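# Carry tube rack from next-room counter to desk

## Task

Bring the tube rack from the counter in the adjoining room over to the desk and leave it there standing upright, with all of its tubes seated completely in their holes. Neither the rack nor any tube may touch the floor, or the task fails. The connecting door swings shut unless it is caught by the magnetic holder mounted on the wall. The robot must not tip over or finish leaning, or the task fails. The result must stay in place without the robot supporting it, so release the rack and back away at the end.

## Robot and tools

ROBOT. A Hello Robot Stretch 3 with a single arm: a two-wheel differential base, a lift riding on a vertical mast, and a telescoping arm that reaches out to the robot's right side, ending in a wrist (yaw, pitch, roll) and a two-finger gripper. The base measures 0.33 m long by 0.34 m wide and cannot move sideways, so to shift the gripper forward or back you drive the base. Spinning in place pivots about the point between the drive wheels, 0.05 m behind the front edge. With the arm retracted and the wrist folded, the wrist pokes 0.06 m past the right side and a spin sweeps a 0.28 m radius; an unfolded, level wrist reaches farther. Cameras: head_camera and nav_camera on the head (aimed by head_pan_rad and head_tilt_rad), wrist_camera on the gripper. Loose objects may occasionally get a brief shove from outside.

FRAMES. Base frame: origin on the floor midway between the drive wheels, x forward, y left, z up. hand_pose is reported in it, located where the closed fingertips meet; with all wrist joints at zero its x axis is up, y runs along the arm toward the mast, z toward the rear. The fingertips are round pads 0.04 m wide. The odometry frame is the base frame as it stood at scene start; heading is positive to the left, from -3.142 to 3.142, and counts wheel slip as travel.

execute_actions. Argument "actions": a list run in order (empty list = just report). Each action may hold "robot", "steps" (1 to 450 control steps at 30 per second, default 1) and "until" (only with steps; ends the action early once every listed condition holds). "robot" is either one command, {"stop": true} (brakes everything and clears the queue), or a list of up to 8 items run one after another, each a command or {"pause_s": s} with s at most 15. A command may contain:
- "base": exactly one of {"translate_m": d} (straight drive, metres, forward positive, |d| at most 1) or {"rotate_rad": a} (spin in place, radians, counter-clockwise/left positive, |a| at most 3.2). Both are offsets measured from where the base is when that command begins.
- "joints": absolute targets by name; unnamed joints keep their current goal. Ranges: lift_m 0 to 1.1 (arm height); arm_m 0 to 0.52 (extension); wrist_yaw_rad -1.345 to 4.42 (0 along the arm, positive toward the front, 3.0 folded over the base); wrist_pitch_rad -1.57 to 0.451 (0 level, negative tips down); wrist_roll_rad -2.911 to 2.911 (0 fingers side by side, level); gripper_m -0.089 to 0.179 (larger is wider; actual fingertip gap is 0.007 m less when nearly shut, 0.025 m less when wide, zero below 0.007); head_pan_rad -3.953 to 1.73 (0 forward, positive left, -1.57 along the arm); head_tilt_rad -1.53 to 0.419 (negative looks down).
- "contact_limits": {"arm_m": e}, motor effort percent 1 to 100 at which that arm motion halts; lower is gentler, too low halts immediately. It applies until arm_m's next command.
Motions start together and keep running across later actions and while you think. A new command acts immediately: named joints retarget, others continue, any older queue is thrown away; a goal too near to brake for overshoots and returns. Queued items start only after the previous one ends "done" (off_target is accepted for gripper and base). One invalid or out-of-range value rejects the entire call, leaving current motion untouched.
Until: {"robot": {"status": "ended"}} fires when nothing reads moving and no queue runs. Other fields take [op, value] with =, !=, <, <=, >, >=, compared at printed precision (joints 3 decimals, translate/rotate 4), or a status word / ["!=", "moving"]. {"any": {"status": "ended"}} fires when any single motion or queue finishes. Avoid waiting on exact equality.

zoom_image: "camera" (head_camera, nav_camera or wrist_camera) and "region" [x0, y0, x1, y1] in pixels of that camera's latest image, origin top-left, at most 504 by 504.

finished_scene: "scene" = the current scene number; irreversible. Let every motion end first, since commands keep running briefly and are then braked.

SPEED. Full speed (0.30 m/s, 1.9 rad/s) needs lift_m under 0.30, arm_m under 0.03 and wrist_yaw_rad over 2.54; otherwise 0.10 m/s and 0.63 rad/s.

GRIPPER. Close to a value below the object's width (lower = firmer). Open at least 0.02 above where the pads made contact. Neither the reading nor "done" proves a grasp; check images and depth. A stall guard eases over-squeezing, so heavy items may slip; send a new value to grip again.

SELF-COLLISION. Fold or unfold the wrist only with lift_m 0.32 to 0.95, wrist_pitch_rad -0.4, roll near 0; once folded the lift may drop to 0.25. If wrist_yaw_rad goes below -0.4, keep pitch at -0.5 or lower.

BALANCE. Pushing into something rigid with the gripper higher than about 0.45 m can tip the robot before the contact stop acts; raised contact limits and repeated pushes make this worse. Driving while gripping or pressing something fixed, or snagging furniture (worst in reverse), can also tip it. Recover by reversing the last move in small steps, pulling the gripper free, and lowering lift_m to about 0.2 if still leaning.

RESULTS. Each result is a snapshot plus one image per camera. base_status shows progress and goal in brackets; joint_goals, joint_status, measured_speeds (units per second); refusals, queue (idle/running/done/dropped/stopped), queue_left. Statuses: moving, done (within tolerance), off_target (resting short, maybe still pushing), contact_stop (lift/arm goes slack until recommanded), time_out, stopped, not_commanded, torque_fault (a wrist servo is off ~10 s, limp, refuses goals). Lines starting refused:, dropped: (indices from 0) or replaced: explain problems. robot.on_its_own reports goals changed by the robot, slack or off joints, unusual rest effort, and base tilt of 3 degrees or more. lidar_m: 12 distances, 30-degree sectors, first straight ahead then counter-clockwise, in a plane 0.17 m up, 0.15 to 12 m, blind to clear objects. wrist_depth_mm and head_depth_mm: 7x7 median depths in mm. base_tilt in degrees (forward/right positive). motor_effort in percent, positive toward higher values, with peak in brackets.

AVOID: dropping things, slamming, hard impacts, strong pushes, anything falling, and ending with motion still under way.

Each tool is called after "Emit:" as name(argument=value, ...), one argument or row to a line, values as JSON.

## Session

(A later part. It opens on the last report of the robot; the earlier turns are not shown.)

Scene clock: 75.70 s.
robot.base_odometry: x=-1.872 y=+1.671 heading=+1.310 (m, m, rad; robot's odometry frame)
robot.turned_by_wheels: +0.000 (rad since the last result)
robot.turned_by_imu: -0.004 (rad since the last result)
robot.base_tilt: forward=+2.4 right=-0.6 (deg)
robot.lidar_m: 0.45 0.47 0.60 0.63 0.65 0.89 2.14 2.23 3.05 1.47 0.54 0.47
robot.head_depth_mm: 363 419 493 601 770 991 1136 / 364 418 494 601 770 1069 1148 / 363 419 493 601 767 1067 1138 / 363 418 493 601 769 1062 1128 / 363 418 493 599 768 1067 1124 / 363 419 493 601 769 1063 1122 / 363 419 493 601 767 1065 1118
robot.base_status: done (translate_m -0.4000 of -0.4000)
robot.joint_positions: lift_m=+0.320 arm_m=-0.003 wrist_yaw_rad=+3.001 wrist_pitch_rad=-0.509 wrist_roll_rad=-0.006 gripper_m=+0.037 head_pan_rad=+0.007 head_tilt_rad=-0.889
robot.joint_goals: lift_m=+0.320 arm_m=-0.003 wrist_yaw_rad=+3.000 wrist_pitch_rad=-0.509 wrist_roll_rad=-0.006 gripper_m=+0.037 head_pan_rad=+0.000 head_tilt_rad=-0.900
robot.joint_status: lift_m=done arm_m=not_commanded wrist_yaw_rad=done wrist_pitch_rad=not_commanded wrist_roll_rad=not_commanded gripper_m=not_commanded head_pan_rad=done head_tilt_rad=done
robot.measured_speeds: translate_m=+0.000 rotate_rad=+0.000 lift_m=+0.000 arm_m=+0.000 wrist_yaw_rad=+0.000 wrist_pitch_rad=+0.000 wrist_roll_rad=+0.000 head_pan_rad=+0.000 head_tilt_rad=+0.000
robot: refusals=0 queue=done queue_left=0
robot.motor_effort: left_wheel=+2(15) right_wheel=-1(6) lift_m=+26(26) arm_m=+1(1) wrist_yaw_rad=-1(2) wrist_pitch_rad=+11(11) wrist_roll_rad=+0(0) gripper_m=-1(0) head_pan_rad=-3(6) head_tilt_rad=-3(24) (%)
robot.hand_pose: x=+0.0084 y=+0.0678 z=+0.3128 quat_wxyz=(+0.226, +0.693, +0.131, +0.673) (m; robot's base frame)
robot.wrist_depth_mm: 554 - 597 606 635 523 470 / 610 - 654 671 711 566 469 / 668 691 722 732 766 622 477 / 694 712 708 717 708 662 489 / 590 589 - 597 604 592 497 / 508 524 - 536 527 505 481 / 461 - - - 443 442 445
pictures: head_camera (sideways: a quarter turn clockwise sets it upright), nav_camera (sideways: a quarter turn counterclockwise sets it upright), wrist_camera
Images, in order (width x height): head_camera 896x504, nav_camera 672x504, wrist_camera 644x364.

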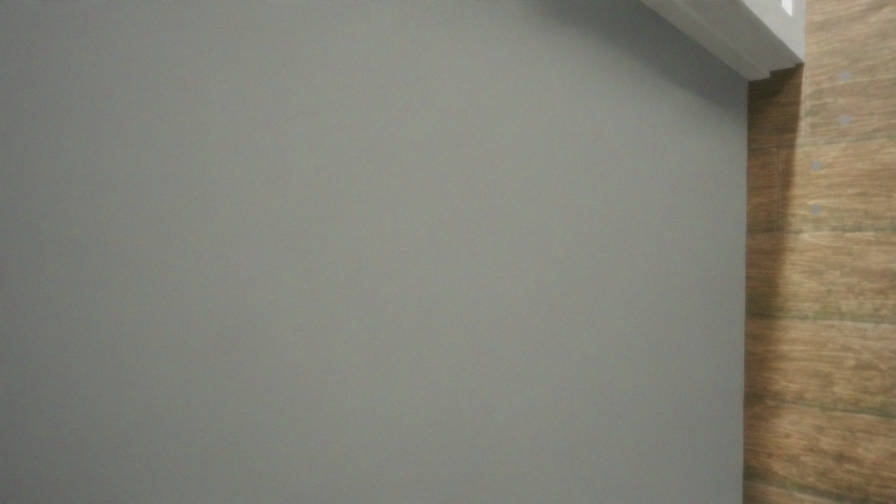

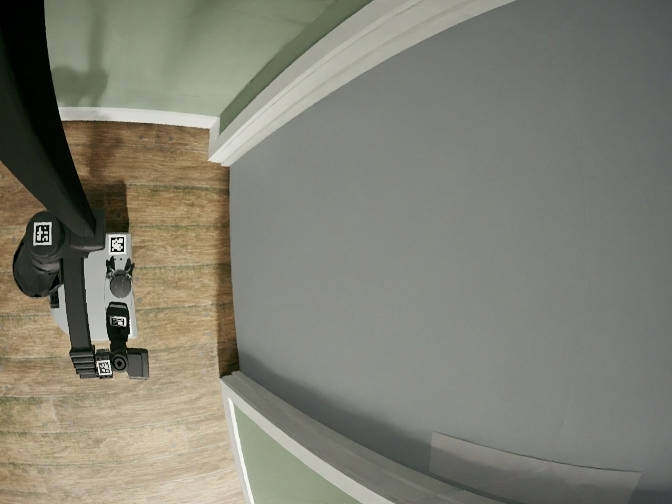

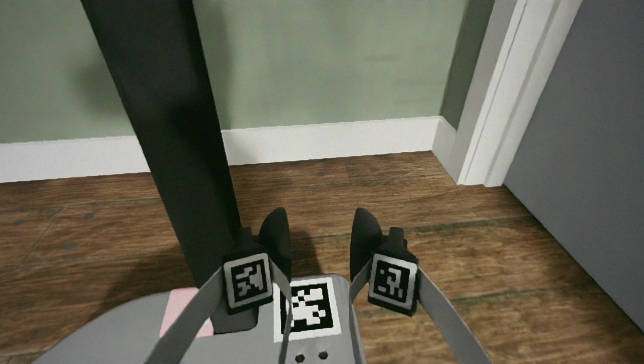

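Emit:
execute_actions(
  actions=[
    {"robot":[{"joints":{"lift_m":0.28}},{"base":{"translate_m":-0.3}},{"base":{"rotate_rad":-0.45}},{"base":{"translate_m":0.25}},{"base":{"rotate_rad":0.53}},{"joints":{"lift_m":0.31}}],"steps":450,"until":{"robot":{"status":"ended"}}},
  ],
)

Scene clock: 94.50 s.
robot.base_odometry: x=-1.787 y=+1.571 heading=+1.390 (m, m, rad; robot's odometry frame)
robot.turned_by_wheels: +0.080 (rad since the last result)
robot.turned_by_imu: +0.076 (rad since the last result)
robot.base_tilt: forward=+2.3 right=-0.4 (deg)
robot.lidar_m: 0.53 0.56 0.73 0.74 0.78 1.13 2.07 2.15 3.08 1.36 0.59 0.53
robot.head_depth_mm: 422 483 565 685 816 976 1148 / 425 487 571 694 882 1120 1139 / 427 492 577 704 893 1217 1135 / 431 497 584 712 910 1206 1132 / 434 501 590 722 928 1227 1126 / 439 506 597 728 938 1216 1127 / 441 510 604 740 955 1211 1113
robot.base_status: done (rotate_rad +0.5298 of +0.5300)
robot.joint_positions: lift_m=+0.310 arm_m=-0.003 wrist_yaw_rad=+3.001 wrist_pitch_rad=-0.509 wrist_roll_rad=-0.006 gripper_m=+0.037 head_pan_rad=+0.007 head_tilt_rad=-0.890
robot.joint_goals: lift_m=+0.310 arm_m=-0.003 wrist_yaw_rad=+3.000 wrist_pitch_rad=-0.509 wrist_roll_rad=-0.006 gripper_m=+0.037 head_pan_rad=+0.000 head_tilt_rad=-0.900
robot.joint_status: lift_m=done arm_m=not_commanded wrist_yaw_rad=done wrist_pitch_rad=not_commanded wrist_roll_rad=not_commanded gripper_m=not_commanded head_pan_rad=done head_tilt_rad=done
robot.measured_speeds: translate_m=+0.000 rotate_rad=+0.000 lift_m=+0.000 arm_m=+0.000 wrist_yaw_rad=+0.000 wrist_pitch_rad=+0.000 wrist_roll_rad=+0.000 head_pan_rad=+0.000 head_tilt_rad=+0.000
robot: refusals=0 queue=done queue_left=0
robot.motor_effort: left_wheel=-4(15) right_wheel=+2(7) lift_m=+31(32) arm_m=+1(1) wrist_yaw_rad=-1(2) wrist_pitch_rad=+11(11) wrist_roll_rad=+0(1) gripper_m=+0(0) head_pan_rad=-3(3) head_tilt_rad=-3(4) (%)
robot.hand_pose: x=+0.0085 y=+0.0678 z=+0.3025 quat_wxyz=(+0.226, +0.693, +0.131, +0.672) (m; robot's base frame)
robot.wrist_depth_mm: 676 - 694 712 705 709 570 / 752 - 768 779 798 705 581 / 809 797 812 834 842 751 584 / 712 695 709 694 697 708 593 / 578 583 - 575 598 578 560 / 500 504 - - 509 492 498 / 444 - - - 432 434 426
pictures: head_camera (sideways: a quarter turn clockwise sets it upright), nav_camera (sideways: a quarter turn counterclockwise sets it upright), wrist_camera
Images, in order (width x height): head_camera 896x504, nav_camera 672x504, wrist_camera 644x364.

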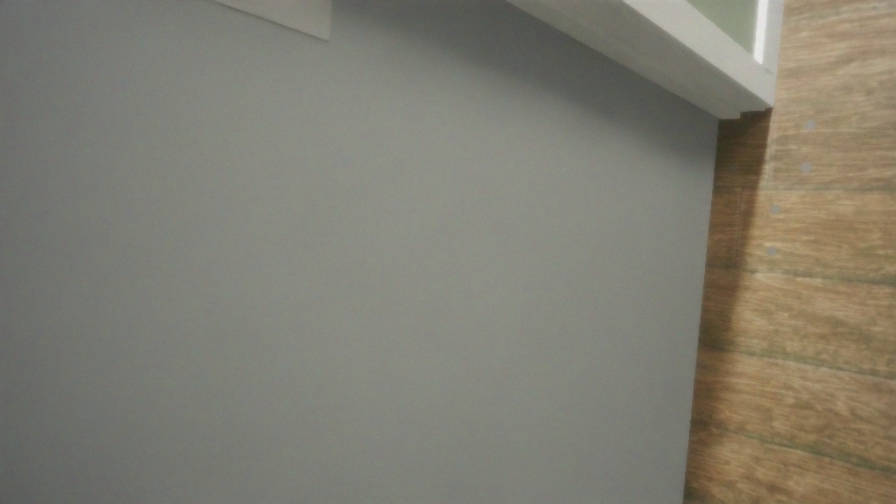

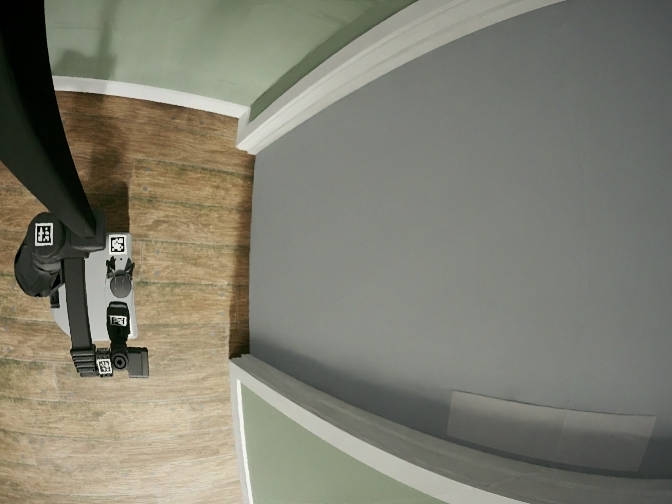

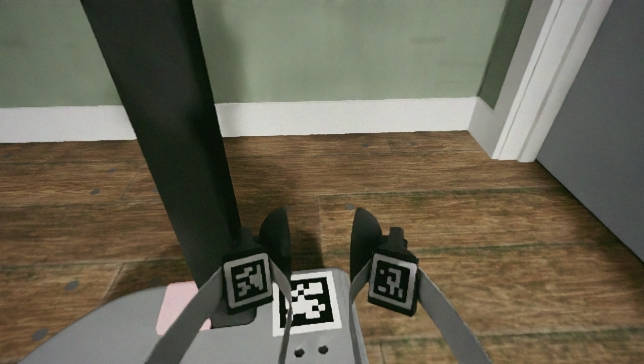

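Emit:
execute_actions(
  actions=[
    {"robot":[{"base":{"rotate_rad":0.1}},{"base":{"translate_m":0.36}}],"steps":450,"until":{"robot":{"status":"ended"}}},
  ],
)

Scene clock: 103.07 s.
robot.base_odometry: x=-1.758 y=+1.930 heading=+1.490 (m, m, rad; robot's odometry frame)
robot.turned_by_wheels: +0.100 (rad since the last result)
robot.turned_by_imu: +0.099 (rad since the last result)
robot.base_tilt: forward=+2.5 right=-0.5 (deg)
robot.lidar_m: 0.18 0.20 0.31 0.67 0.75 1.19 2.42 2.47 3.10 0.37 0.22 0.18
robot.head_depth_mm: - - - - - 307 422 / - - - - - 316 453 / - - - - - 324 488 / - - - - - 331 528 / - - - - - 348 573 / - - - - 292 368 631 / - - - - 299 390 701
robot.base_status: done (translate_m +0.3600 of +0.3600)
robot.joint_positions: lift_m=+0.310 arm_m=-0.003 wrist_yaw_rad=+3.001 wrist_pitch_rad=-0.509 wrist_roll_rad=-0.006 gripper_m=+0.037 head_pan_rad=+0.007 head_tilt_rad=-0.890
robot.joint_goals: lift_m=+0.310 arm_m=-0.003 wrist_yaw_rad=+3.000 wrist_pitch_rad=-0.509 wrist_roll_rad=-0.006 gripper_m=+0.037 head_pan_rad=+0.000 head_tilt_rad=-0.900
robot.joint_status: lift_m=done arm_m=not_commanded wrist_yaw_rad=done wrist_pitch_rad=not_commanded wrist_roll_rad=not_commanded gripper_m=not_commanded head_pan_rad=done head_tilt_rad=done
robot.measured_speeds: translate_m=+0.000 rotate_rad=+0.000 lift_m=+0.000 arm_m=+0.000 wrist_yaw_rad=+0.000 wrist_pitch_rad=+0.000 wrist_roll_rad=+0.000 head_pan_rad=+0.000 head_tilt_rad=+0.000
robot: refusals=0 queue=done queue_left=0
robot.motor_effort: left_wheel=-4(10) right_wheel=+2(6) lift_m=+31(31) arm_m=+0(1) wrist_yaw_rad=+0(1) wrist_pitch_rad=+11(11) wrist_roll_rad=+0(0) gripper_m=+1(0) head_pan_rad=-3(3) head_tilt_rad=-3(4) (%)
robot.hand_pose: x=+0.0085 y=+0.0678 z=+0.3025 quat_wxyz=(+0.226, +0.693, +0.131, +0.672) (m; robot's base frame)
robot.wrist_depth_mm: 678 - 661 653 504 340 221 / 749 - 721 725 534 339 220 / 806 793 786 765 600 335 219 / 708 689 703 687 644 333 218 / 583 572 - 569 556 332 216 / 497 512 - - 464 328 216 / 442 - - - 430 302 215
pictures: head_camera (sideways: a quarter turn clockwise sets it upright), nav_camera (sideways: a quarter turn counterclockwise sets it upright), wrist_camera
Images, in order (width x height): head_camera 896x504, nav_camera 672x504, wrist_camera 644x364.

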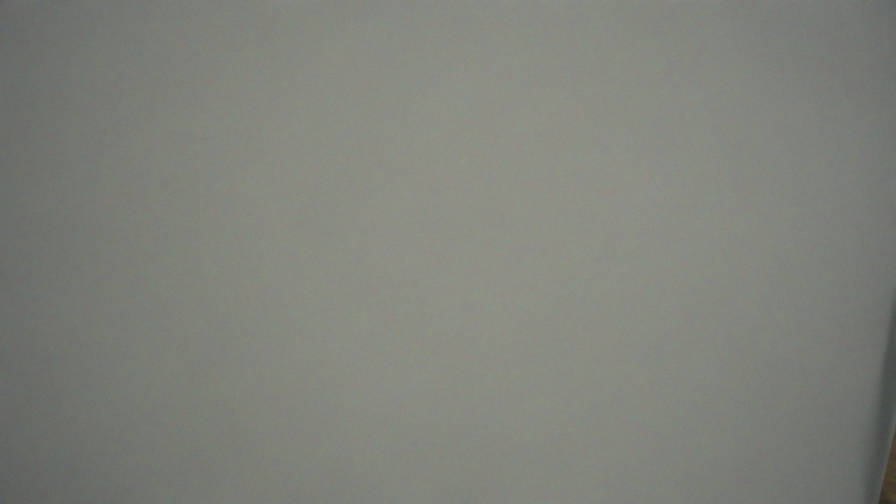

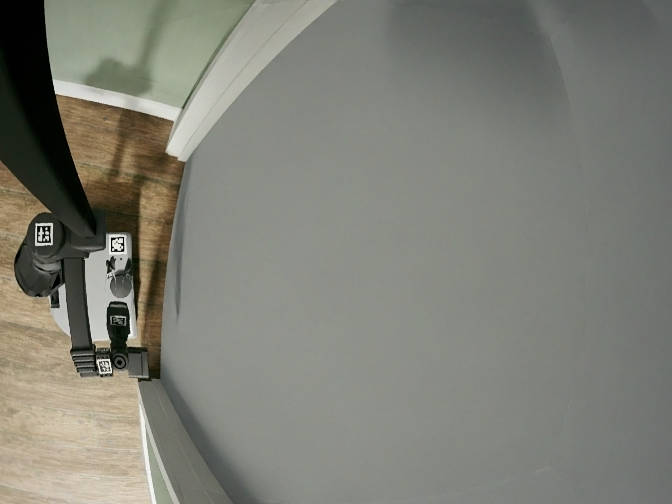

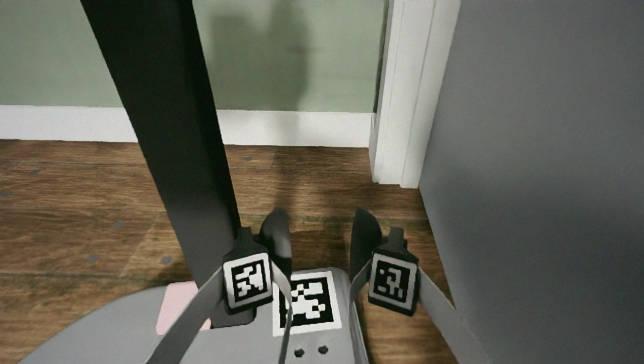

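Emit:
execute_actions(
  actions=[
    {"robot":[{"base":{"translate_m":-0.45},"joints":{"lift_m":0.28}},{"base":{"rotate_rad":0.5}},{"base":{"translate_m":0.38}},{"base":{"rotate_rad":-0.66}}],"steps":450,"until":{"robot":{"status":"ended"}}},
  ],
)

Scene clock: 120.60 s.
robot.base_odometry: x=-1.949 y=+1.828 heading=+1.330 (m, m, rad; robot's odometry frame)
robot.turned_by_wheels: -0.160 (rad since the last result)
robot.turned_by_imu: -0.164 (rad since the last result)
robot.base_tilt: forward=+2.5 right=-0.5 (deg)
robot.lidar_m: 0.32 0.33 0.43 0.52 0.54 0.75 2.19 2.38 3.31 0.89 0.45 0.33
robot.head_depth_mm: - 291 328 398 510 703 1090 / - 292 328 399 512 706 1087 / - 293 329 400 511 708 1085 / - 293 330 402 514 713 1078 / - 290 331 403 515 717 1073 / - 290 332 405 518 723 1083 / - 291 333 405 520 727 1075
robot.base_status: done (rotate_rad -0.6599 of -0.6600)
robot.joint_positions: lift_m=+0.280 arm_m=-0.003 wrist_yaw_rad=+3.001 wrist_pitch_rad=-0.509 wrist_roll_rad=-0.006 gripper_m=+0.037 head_pan_rad=+0.007 head_tilt_rad=-0.890
robot.joint_goals: lift_m=+0.280 arm_m=-0.003 wrist_yaw_rad=+3.000 wrist_pitch_rad=-0.509 wrist_roll_rad=-0.006 gripper_m=+0.037 head_pan_rad=+0.000 head_tilt_rad=-0.900
robot.joint_status: lift_m=done arm_m=not_commanded wrist_yaw_rad=done wrist_pitch_rad=not_commanded wrist_roll_rad=not_commanded gripper_m=not_commanded head_pan_rad=done head_tilt_rad=done
robot.measured_speeds: translate_m=+0.000 rotate_rad=+0.000 lift_m=+0.000 arm_m=+0.000 wrist_yaw_rad=+0.000 wrist_pitch_rad=+0.000 wrist_roll_rad=+0.000 head_pan_rad=+0.000 head_tilt_rad=+0.000
robot: refusals=0 queue=done queue_left=0
robot.motor_effort: left_wheel=+4(14) right_wheel=-2(8) lift_m=+22(32) arm_m=+0(0) wrist_yaw_rad=-2(1) wrist_pitch_rad=+11(11) wrist_roll_rad=-1(1) gripper_m=+0(1) head_pan_rad=-3(3) head_tilt_rad=-3(4) (%)
robot.hand_pose: x=+0.0085 y=+0.0678 z=+0.2729 quat_wxyz=(+0.226, +0.693, +0.131, +0.672) (m; robot's base frame)
robot.wrist_depth_mm: 476 - 497 518 512 395 340 / 518 - 551 564 566 418 345 / 573 580 601 626 618 462 347 / 603 617 633 646 600 492 352 / 542 539 - 539 554 509 354 / 461 - - - 478 457 359 / - - - - 403 402 364
pictures: head_camera (sideways: a quarter turn clockwise sets it upright), nav_camera (sideways: a quarter turn counterclockwise sets it upright), wrist_camera
Images, in order (width x height): head_camera 896x504, nav_camera 672x504, wrist_camera 644x364.

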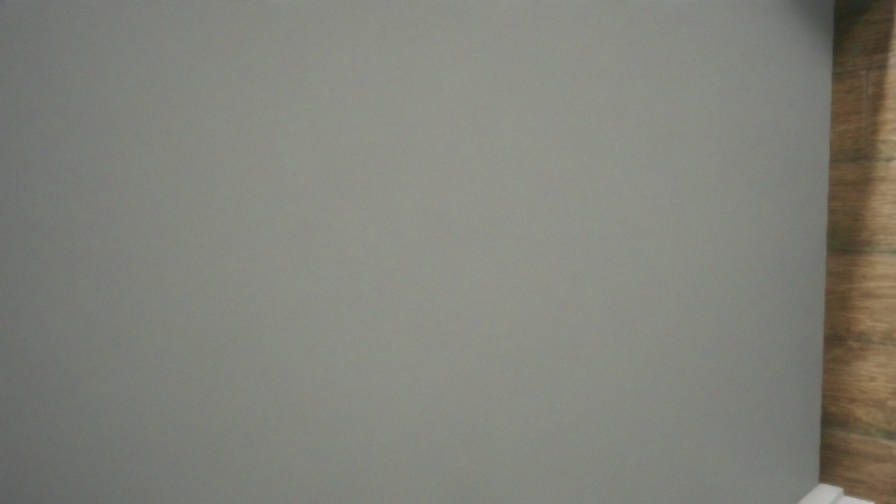

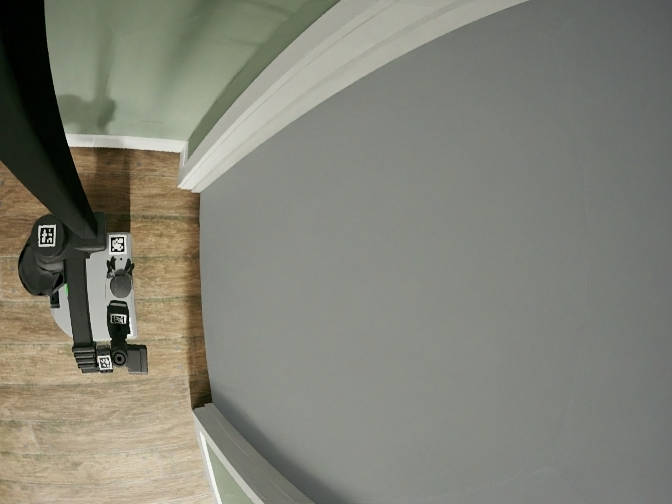

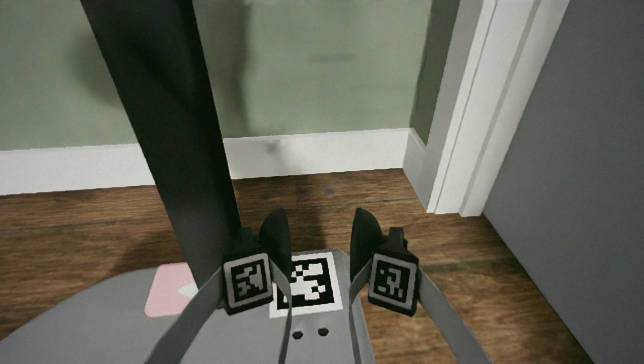

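Emit:
execute_actions(
  actions=[
    {"robot":[{"joints":{"lift_m":0.31}},{"base":{"translate_m":0.45}}],"steps":450,"until":{"robot":{"status":"ended"}}},
  ],
)

Scene clock: 129.27 s.
robot.base_odometry: x=-1.841 y=+2.265 heading=+1.330 (m, m, rad; robot's odometry frame)
robot.turned_by_wheels: +0.001 (rad since the last result)
robot.turned_by_imu: -0.062 (rad since the last result)
robot.base_tilt: forward=+2.4 right=-0.5 (deg)
robot.lidar_m: - - 0.15 0.19 0.53 0.70 1.75 2.62 3.42 0.26 0.15 -
robot.head_depth_mm: - - - - - - - / - - - - - - - / - - - - - - - / - - - - - - - / - - - - - - - / - - - - - - - / - - - - - - -
robot.base_status: off_target (translate_m +0.4498 of +0.4500)
robot.joint_positions: lift_m=+0.310 arm_m=-0.003 wrist_yaw_rad=+3.001 wrist_pitch_rad=-0.509 wrist_roll_rad=-0.006 gripper_m=+0.037 head_pan_rad=+0.009 head_tilt_rad=-0.912
robot.joint_goals: lift_m=+0.310 arm_m=-0.003 wrist_yaw_rad=+3.000 wrist_pitch_rad=-0.509 wrist_roll_rad=-0.006 gripper_m=+0.037 head_pan_rad=+0.000 head_tilt_rad=-0.900
robot.joint_status: lift_m=done arm_m=not_commanded wrist_yaw_rad=done wrist_pitch_rad=not_commanded wrist_roll_rad=not_commanded gripper_m=not_commanded head_pan_rad=done head_tilt_rad=done
robot.measured_speeds: translate_m=+0.000 rotate_rad=+0.000 lift_m=+0.000 arm_m=+0.000 wrist_yaw_rad=+0.000 wrist_pitch_rad=+0.000 wrist_roll_rad=+0.000 head_pan_rad=+0.000 head_tilt_rad=+0.000
robot: refusals=0 queue=done queue_left=0
robot.on_its_own: left_wheel is at rest, and its effort (+48) is outside its rest range (-18 to +18)
robot.motor_effort: left_wheel=+48(100) right_wheel=+7(57) lift_m=+26(32) arm_m=+0(0) wrist_yaw_rad=-1(3) wrist_pitch_rad=+11(12) wrist_roll_rad=-1(1) gripper_m=+0(0) head_pan_rad=-4(12) head_tilt_rad=+3(5) (%)
robot.hand_pose: x=+0.0084 y=+0.0677 z=+0.3027 quat_wxyz=(+0.226, +0.693, +0.131, +0.672) (m; robot's base frame)
robot.wrist_depth_mm: 462 - 419 343 142 89 65 / 491 - 514 377 148 91 66 / 544 567 566 413 153 93 67 / 580 612 636 463 160 96 68 / 581 576 - 533 152 98 69 / 497 512 - - 142 101 71 / 438 - - - 200 98 72
pictures: head_camera (sideways: a quarter turn clockwise sets it upright), nav_camera (sideways: a quarter turn counterclockwise sets it upright), wrist_camera
Images, in order (width x height): head_camera 896x504, nav_camera 672x504, wrist_camera 644x364.

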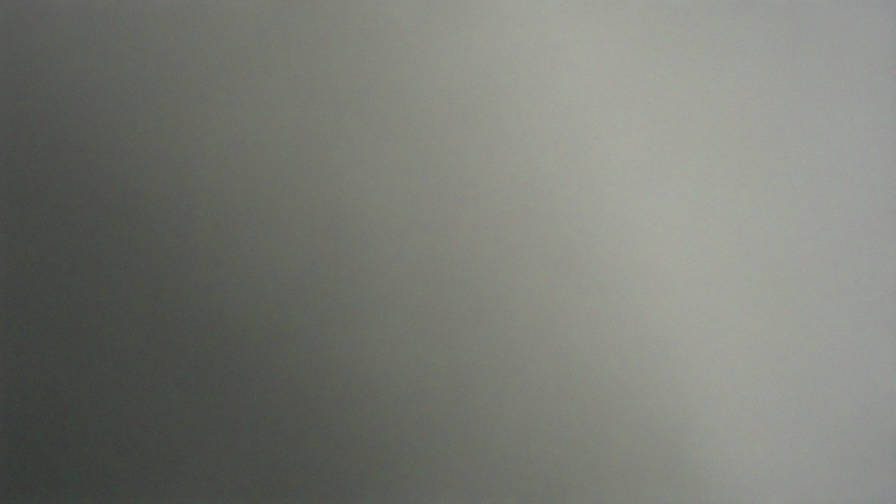

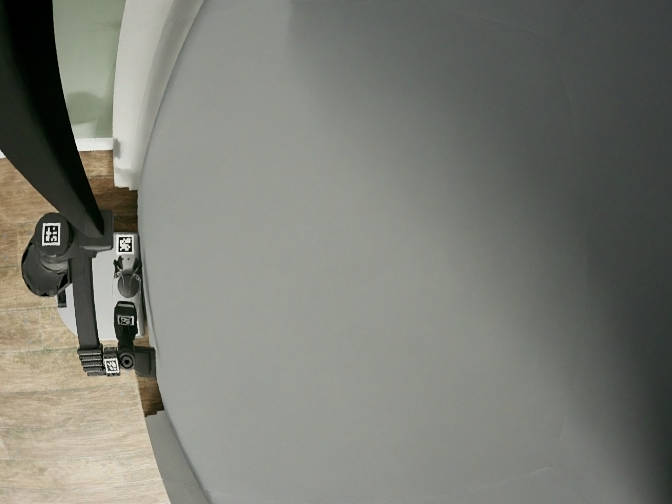

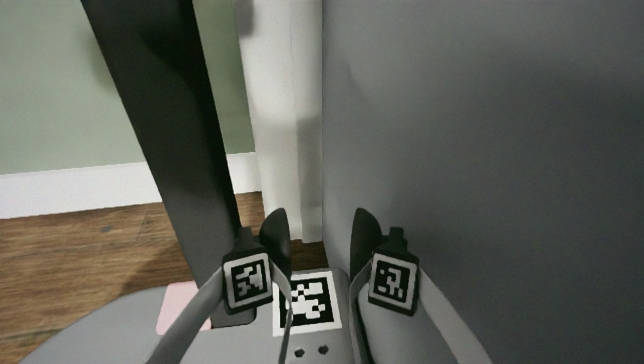

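Emit:
execute_actions(
  actions=[
    {"robot":[{"base":{"translate_m":-0.8},"joints":{"lift_m":0.28,"head_tilt_rad":-0.1}}],"steps":450,"until":{"robot":{"status":"ended"}}},
  ],
)

Scene clock: 137.27 s.
robot.base_odometry: x=-2.032 y=+1.488 heading=+1.330 (m, m, rad; robot's odometry frame)
robot.turned_by_wheels: -0.001 (rad since the last result)
robot.turned_by_imu: -0.006 (rad since the last result)
robot.base_tilt: forward=+2.5 right=-0.4 (deg)
robot.lidar_m: 0.85 0.71 0.50 0.48 0.49 0.65 1.61 1.80 2.12 3.28 1.15 0.89
robot.head_depth_mm: 801 805 818 827 834 845 855 / 791 804 812 819 828 839 846 / 785 795 801 812 819 829 844 / 777 787 796 806 813 824 833 / 772 780 788 797 808 812 825 / 766 774 779 791 800 808 818 / 763 768 772 782 792 802 811
robot.base_status: done (translate_m -0.8000 of -0.8000)
robot.joint_positions: lift_m=+0.280 arm_m=-0.003 wrist_yaw_rad=+3.001 wrist_pitch_rad=-0.509 wrist_roll_rad=-0.006 gripper_m=+0.037 head_pan_rad=+0.007 head_tilt_rad=-0.112
robot.joint_goals: lift_m=+0.280 arm_m=-0.003 wrist_yaw_rad=+3.000 wrist_pitch_rad=-0.509 wrist_roll_rad=-0.006 gripper_m=+0.037 head_pan_rad=+0.000 head_tilt_rad=-0.100
robot.joint_status: lift_m=done arm_m=not_commanded wrist_yaw_rad=done wrist_pitch_rad=not_commanded wrist_roll_rad=not_commanded gripper_m=not_commanded head_pan_rad=done head_tilt_rad=done
robot.measured_speeds: translate_m=+0.000 rotate_rad=+0.000 lift_m=+0.000 arm_m=+0.000 wrist_yaw_rad=+0.000 wrist_pitch_rad=+0.000 wrist_roll_rad=+0.000 head_pan_rad=+0.000 head_tilt_rad=+0.000
robot: refusals=0 queue=done queue_left=0
robot.motor_effort: left_wheel=+1(48) right_wheel=+0(7) lift_m=+22(26) arm_m=+1(1) wrist_yaw_rad=-1(1) wrist_pitch_rad=+11(11) wrist_roll_rad=-1(1) gripper_m=+1(0) head_pan_rad=-3(4) head_tilt_rad=+4(31) (%)
robot.hand_pose: x=+0.0084 y=+0.0677 z=+0.2729 quat_wxyz=(+0.226, +0.693, +0.131, +0.672) (m; robot's base frame)
robot.wrist_depth_mm: 428 - 467 485 497 536 557 / 462 - 507 525 565 582 622 / 499 519 550 585 610 646 691 / 546 573 599 625 650 649 644 / 549 535 - 536 548 543 538 / 462 - - - 476 465 465 / - - - - 405 402 405
pictures: head_camera (sideways: a quarter turn clockwise sets it upright), nav_camera (sideways: a quarter turn counterclockwise sets it upright), wrist_camera
Images, in order (width x height): head_camera 896x504, nav_camera 672x504, wrist_camera 644x364.

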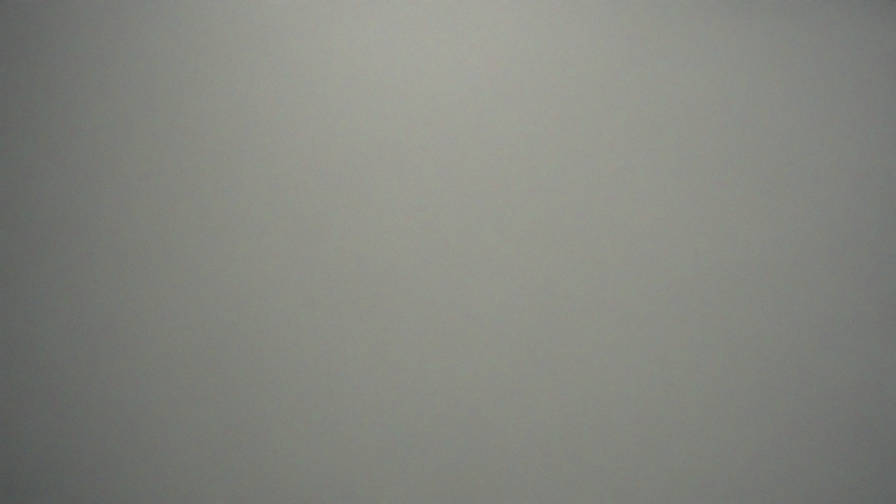

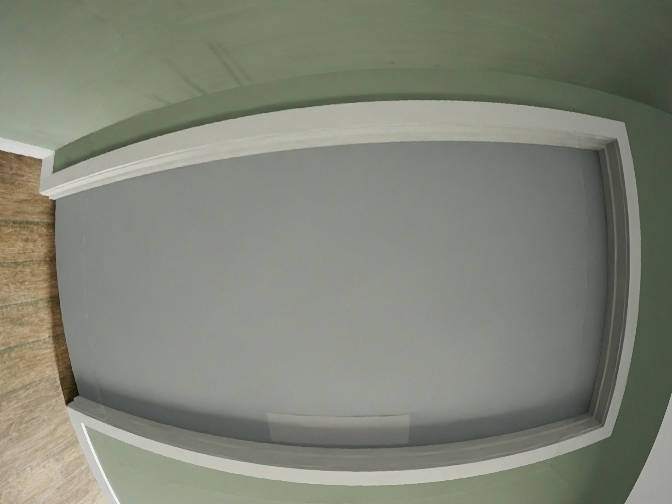

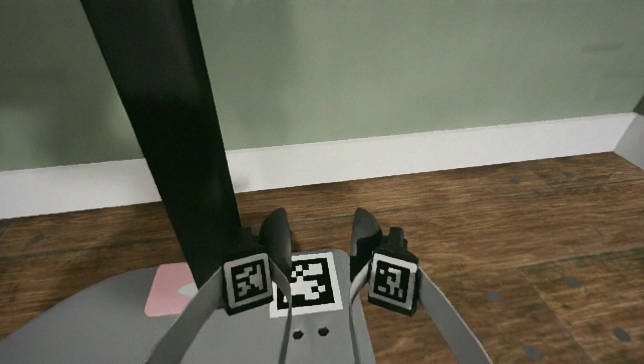

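Emit:
execute_actions(
  actions=[
    {"robot":[{"base":{"translate_m":0.28}},{"base":{"rotate_rad":1.60}},{"base":{"translate_m":-0.22}},{"joints":{"lift_m":0.36,"wrist_pitch_rad":-0.4,"head_pan_rad":-1.57,"head_tilt_rad":-0.9}},{"joints":{"wrist_yaw_rad":0}},{"joints":{"wrist_pitch_rad":0,"gripper_m":0.0,"lift_m":0.25}}],"steps":450,"until":{"robot":{"status":"ended"}}},
    {"steps":300,"until":{"robot":{"status":"ended"}}},
  ],
)

Scene clock: 165.37 s.
robot.base_odometry: x=-1.750 y=+1.714 heading=+2.929 (m, m, rad; robot's odometry frame)
robot.turned_by_wheels: +1.600 (rad since the last result)
robot.turned_by_imu: +1.597 (rad since the last result)
robot.base_tilt: forward=+2.5 right=-0.7 (deg)
robot.lidar_m: 0.71 0.73 0.98 2.02 2.09 2.80 2.17 0.72 0.59 0.58 0.60 0.74
robot.head_depth_mm: 486 557 661 779 893 1211 1145 / 484 558 658 804 1013 1225 1142 / 483 557 657 800 1025 1267 1139 / 481 554 654 796 1019 1260 1153 / 479 553 654 793 1011 1255 1123 / 479 552 649 790 1007 1240 1120 / 478 551 649 786 1003 1236 1119
robot.base_status: done (translate_m -0.2200 of -0.2200)
robot.joint_positions: lift_m=+0.250 arm_m=-0.003 wrist_yaw_rad=+0.002 wrist_pitch_rad=-0.024 wrist_roll_rad=-0.006 gripper_m=+0.000 head_pan_rad=-1.563 head_tilt_rad=-0.889
robot.joint_goals: lift_m=+0.250 arm_m=-0.003 wrist_yaw_rad=+0.000 wrist_pitch_rad=+0.000 wrist_roll_rad=-0.006 gripper_m=+0.000 head_pan_rad=-1.570 head_tilt_rad=-0.900
robot.joint_status: lift_m=done arm_m=not_commanded wrist_yaw_rad=done wrist_pitch_rad=done wrist_roll_rad=not_commanded gripper_m=done head_pan_rad=done head_tilt_rad=done
robot.measured_speeds: translate_m=+0.000 rotate_rad=+0.000 lift_m=+0.000 arm_m=+0.000 wrist_yaw_rad=+0.000 wrist_pitch_rad=+0.000 wrist_roll_rad=+0.000 head_pan_rad=+0.000 head_tilt_rad=+0.000
robot: refusals=0 queue=done queue_left=0
robot.motor_effort: left_wheel=-4(16) right_wheel=+2(8) lift_m=+22(32) arm_m=+0(0) wrist_yaw_rad=-1(2) wrist_pitch_rad=+15(20) wrist_roll_rad=-1(1) gripper_m=-2(79) head_pan_rad=-3(34) head_tilt_rad=-4(32) (%)
robot.hand_pose: x=-0.0210 y=-0.3978 z=+0.3587 quat_wxyz=(+0.710, +0.009, -0.705, -0.008) (m; robot's base frame)
robot.wrist_depth_mm: 309 310 311 314 312 312 312 / 318 318 318 320 323 326 320 / 326 326 328 330 329 332 326 / 336 335 337 342 339 342 324 / 342 348 344 - 348 351 323 / 353 357 359 - 361 363 326 / 364 364 368 369 369 372 336
pictures: head_camera (sideways: a quarter turn clockwise sets it upright), nav_camera (sideways: a quarter turn counterclockwise sets it upright), wrist_camera
Images, in order (width x height): head_camera 896x504, nav_camera 672x504, wrist_camera 644x364.

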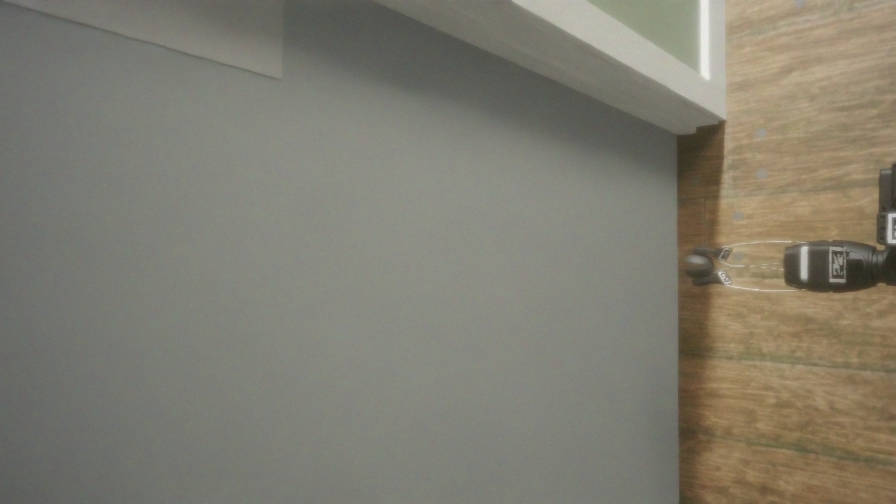

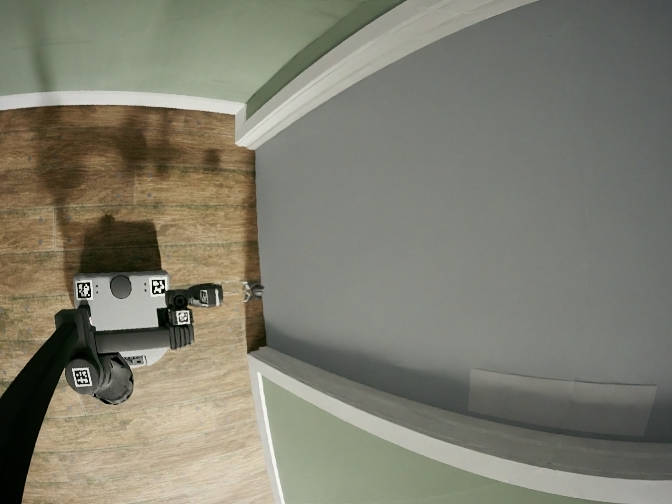

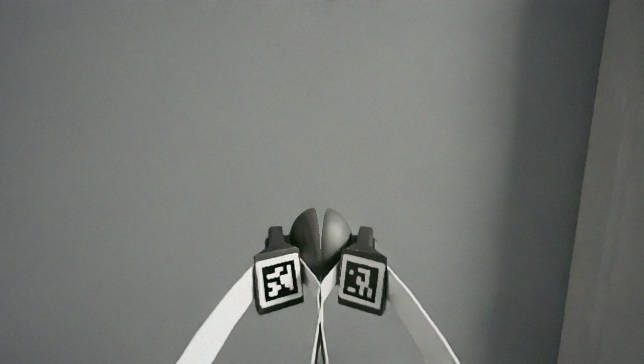

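Emit:
execute_actions(
  actions=[
    {"robot":[{"base":{"translate_m":-0.07}},{"joints":{"arm_m":0.5},"contact_limits":{"arm_m":60}}],"steps":450,"until":{"robot":{"status":"ended"}}},
  ],
)

Scene clock: 174.13 s.
robot.base_odometry: x=-1.682 y=+1.699 heading=+2.930 (m, m, rad; robot's odometry frame)
robot.turned_by_wheels: +0.000 (rad since the last result)
robot.turned_by_imu: -0.025 (rad since the last result)
robot.base_tilt: forward=+2.5 right=-0.3 (deg)
robot.lidar_m: 0.78 0.80 1.06 2.02 2.07 2.75 2.41 0.74 0.55 0.85 0.80 0.80
robot.head_depth_mm: 2490 2622 625 701 903 1230 1148 / 2487 2696 2178 896 942 1217 1141 / 2354 2584 2157 1753 1507 1237 1139 / 821 954 1131 1364 1441 1280 1130 / 774 889 1040 1236 1441 1273 1120 / 729 832 966 1150 1367 1262 1120 / 691 783 900 1066 1289 1263 1114
robot.base_status: done (translate_m -0.0700 of -0.0700)
robot.joint_positions: lift_m=+0.250 arm_m=+0.498 wrist_yaw_rad=+0.296 wrist_pitch_rad=-0.024 wrist_roll_rad=-0.005 gripper_m=+0.000 head_pan_rad=-1.565 head_tilt_rad=-0.891
robot.joint_goals: lift_m=+0.250 arm_m=+0.500 wrist_yaw_rad=+0.225 wrist_pitch_rad=+0.000 wrist_roll_rad=-0.005 gripper_m=+0.000 head_pan_rad=-1.570 head_tilt_rad=-0.900
robot.joint_status: lift_m=done arm_m=done wrist_yaw_rad=done wrist_pitch_rad=done wrist_roll_rad=not_commanded gripper_m=done head_pan_rad=done head_tilt_rad=done
robot.measured_speeds: translate_m=+0.000 rotate_rad=+0.000 lift_m=+0.000 arm_m=+0.000 wrist_yaw_rad=+0.000 wrist_pitch_rad=+0.000 wrist_roll_rad=+0.000 head_pan_rad=+0.000 head_tilt_rad=+0.000
robot: refusals=0 queue=done queue_left=0
robot.on_its_own: wrist_yaw_rad is held at +0.225, not at your +0.000, by its stall guard, which is still easing; arm_m is at rest, and its effort (+16) is outside its rest range (-14 to +14)
robot.motor_effort: left_wheel=+5(21) right_wheel=-2(19) lift_m=+22(22) arm_m=+16(30) wrist_yaw_rad=-58(92) wrist_pitch_rad=+15(26) wrist_roll_rad=-1(2) gripper_m=-12(22) head_pan_rad=-2(3) head_tilt_rad=-3(4) (%)
robot.contact_limits: arm_m 37 (drawing in: default 16, maximum 26; extending or still: default 23, maximum 37)
robot.hand_pose: x=+0.0532 y=-0.8875 z=+0.3586 quat_wxyz=(+0.703, +0.113, -0.696, +0.096) (m; robot's base frame)
robot.wrist_depth_mm: 141 147 156 168 179 192 208 / 145 151 161 171 184 198 215 / 147 154 166 177 190 205 224 / 150 159 170 181 196 212 - / 155 162 172 186 202 220 - / 159 167 - 189 211 228 788 / 162 170 186 199 214 235 607
pictures: head_camera (sideways: a quarter turn clockwise sets it upright), nav_camera (sideways: a quarter turn counterclockwise sets it upright), wrist_camera
Images, in order (width x height): head_camera 896x504, nav_camera 672x504, wrist_camera 644x364.

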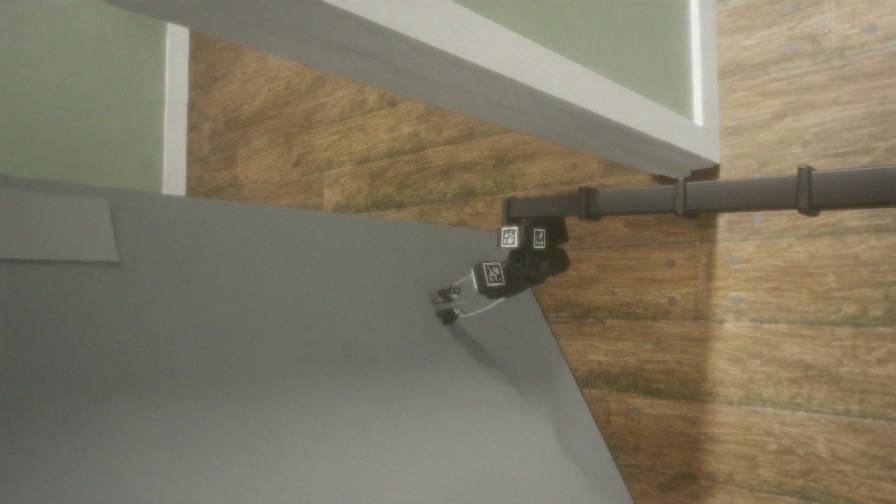

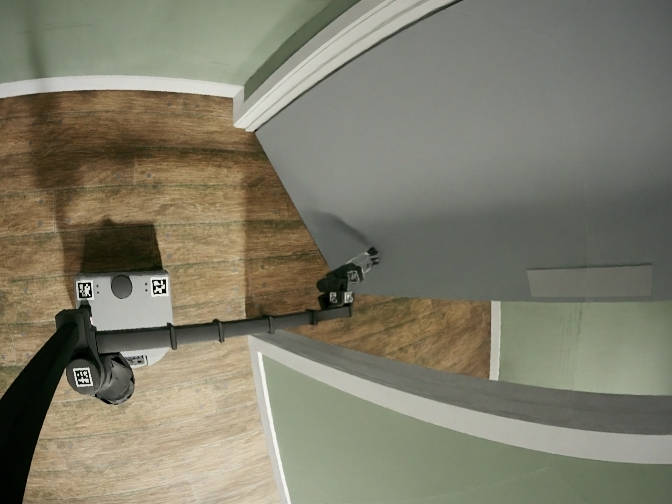

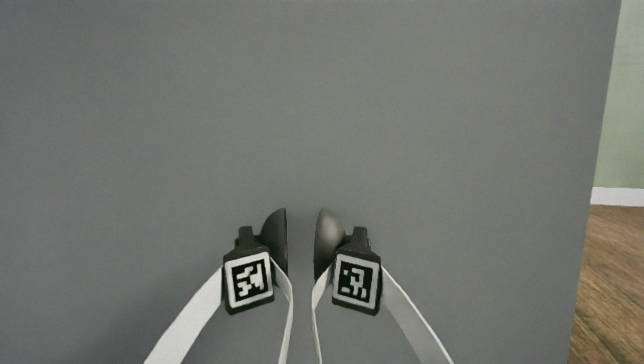

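Emit:
execute_actions(
  actions=[
    {"robot":[{"joints":{"wrist_yaw_rad":-0.0,"wrist_pitch_rad":-1.5}}],"steps":200,"until":{"robot":{"status":"ended"}}},
  ],
)

Scene clock: 183.97 s.
robot.base_odometry: x=-1.682 y=+1.699 heading=+2.929 (m, m, rad; robot's odometry frame)
robot.turned_by_wheels: -0.001 (rad since the last result)
robot.turned_by_imu: -0.003 (rad since the last result)
robot.base_tilt: forward=+2.5 right=-0.4 (deg)
robot.lidar_m: 0.78 0.80 1.06 2.02 2.07 2.74 2.42 0.75 0.55 0.69 0.69 0.80
robot.head_depth_mm: 2463 2579 624 700 915 1226 1150 / 637 752 2039 849 939 1228 1146 / 619 719 857 1052 1414 1241 1130 / 604 700 827 1010 1381 1284 1130 / 589 678 800 975 1240 1277 1129 / 577 659 773 933 1179 1267 1122 / 562 642 751 901 1120 1259 1116
robot.base_status: done (translate_m -0.0700 of -0.0700)
robot.joint_positions: lift_m=+0.250 arm_m=+0.499 wrist_yaw_rad=+0.002 wrist_pitch_rad=-1.578 wrist_roll_rad=-0.005 gripper_m=+0.000 head_pan_rad=-1.565 head_tilt_rad=-0.896
robot.joint_goals: lift_m=+0.250 arm_m=+0.500 wrist_yaw_rad=+0.000 wrist_pitch_rad=-1.500 wrist_roll_rad=-0.005 gripper_m=+0.000 head_pan_rad=-1.570 head_tilt_rad=-0.900
robot.joint_status: lift_m=done arm_m=done wrist_yaw_rad=done wrist_pitch_rad=off_target wrist_roll_rad=not_commanded gripper_m=done head_pan_rad=done head_tilt_rad=done
robot.measured_speeds: translate_m=+0.000 rotate_rad=+0.000 lift_m=+0.000 arm_m=+0.000 wrist_yaw_rad=+0.000 wrist_pitch_rad=+0.000 wrist_roll_rad=+0.000 head_pan_rad=+0.000 head_tilt_rad=+0.000
robot: refusals=0 queue=dropped queue_left=0
robot.on_its_own: left_wheel is at rest, and its effort (-20) is outside its rest range (-18 to +18); right_wheel is at rest, and its effort (+19) is outside its rest range (-18 to +18); wrist_pitch_rad is at rest, and its effort (+47) is outside its rest range (-20 to +32)
robot.motor_effort: left_wheel=-20(25) right_wheel=+19(24) lift_m=+25(25) arm_m=+11(16) wrist_yaw_rad=-2(60) wrist_pitch_rad=+47(90) wrist_roll_rad=-1(5) gripper_m=-2(12) head_pan_rad=-1(2) head_tilt_rad=-2(3) (%)
robot.contact_limits: arm_m 37 (drawing in: default 16, maximum 26; extending or still: default 23, maximum 37)
robot.hand_pose: x=-0.0217 y=-0.6177 z=+0.1327 quat_wxyz=(+0.500, +0.504, -0.496, -0.500) (m; robot's base frame)
robot.wrist_depth_mm: - 77 91 111 141 196 275 / 106 120 155 222 280 279 280 / 196 263 285 286 285 288 285 / 291 291 292 293 292 294 262 / 298 299 300 - 302 298 227 / 310 307 307 - 311 308 215 / 315 317 317 318 317 318 231
pictures: head_camera (sideways: a quarter turn clockwise sets it upright), nav_camera (sideways: a quarter turn counterclockwise sets it upright), wrist_camera
Images, in order (width x height): head_camera 896x504, nav_camera 672x504, wrist_camera 644x364.

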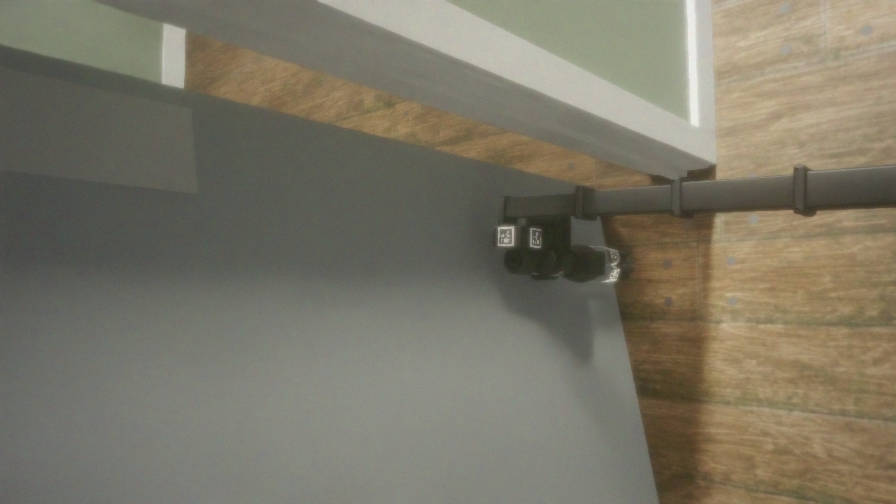

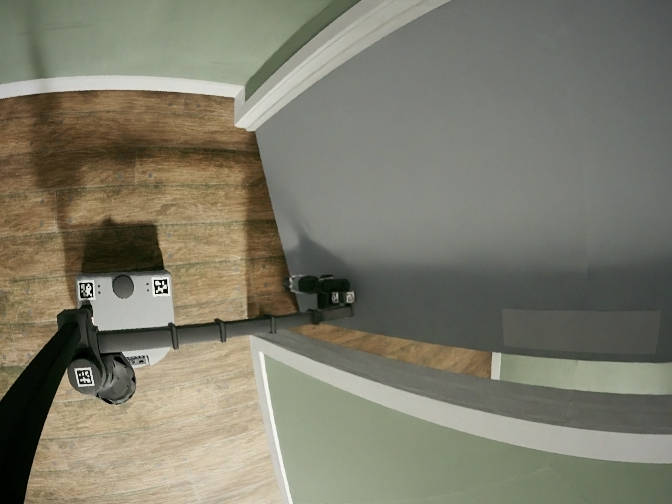

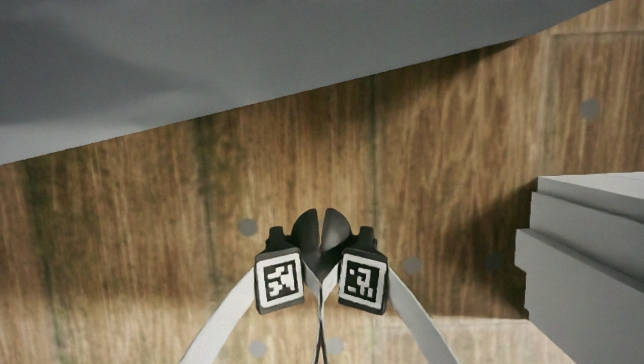

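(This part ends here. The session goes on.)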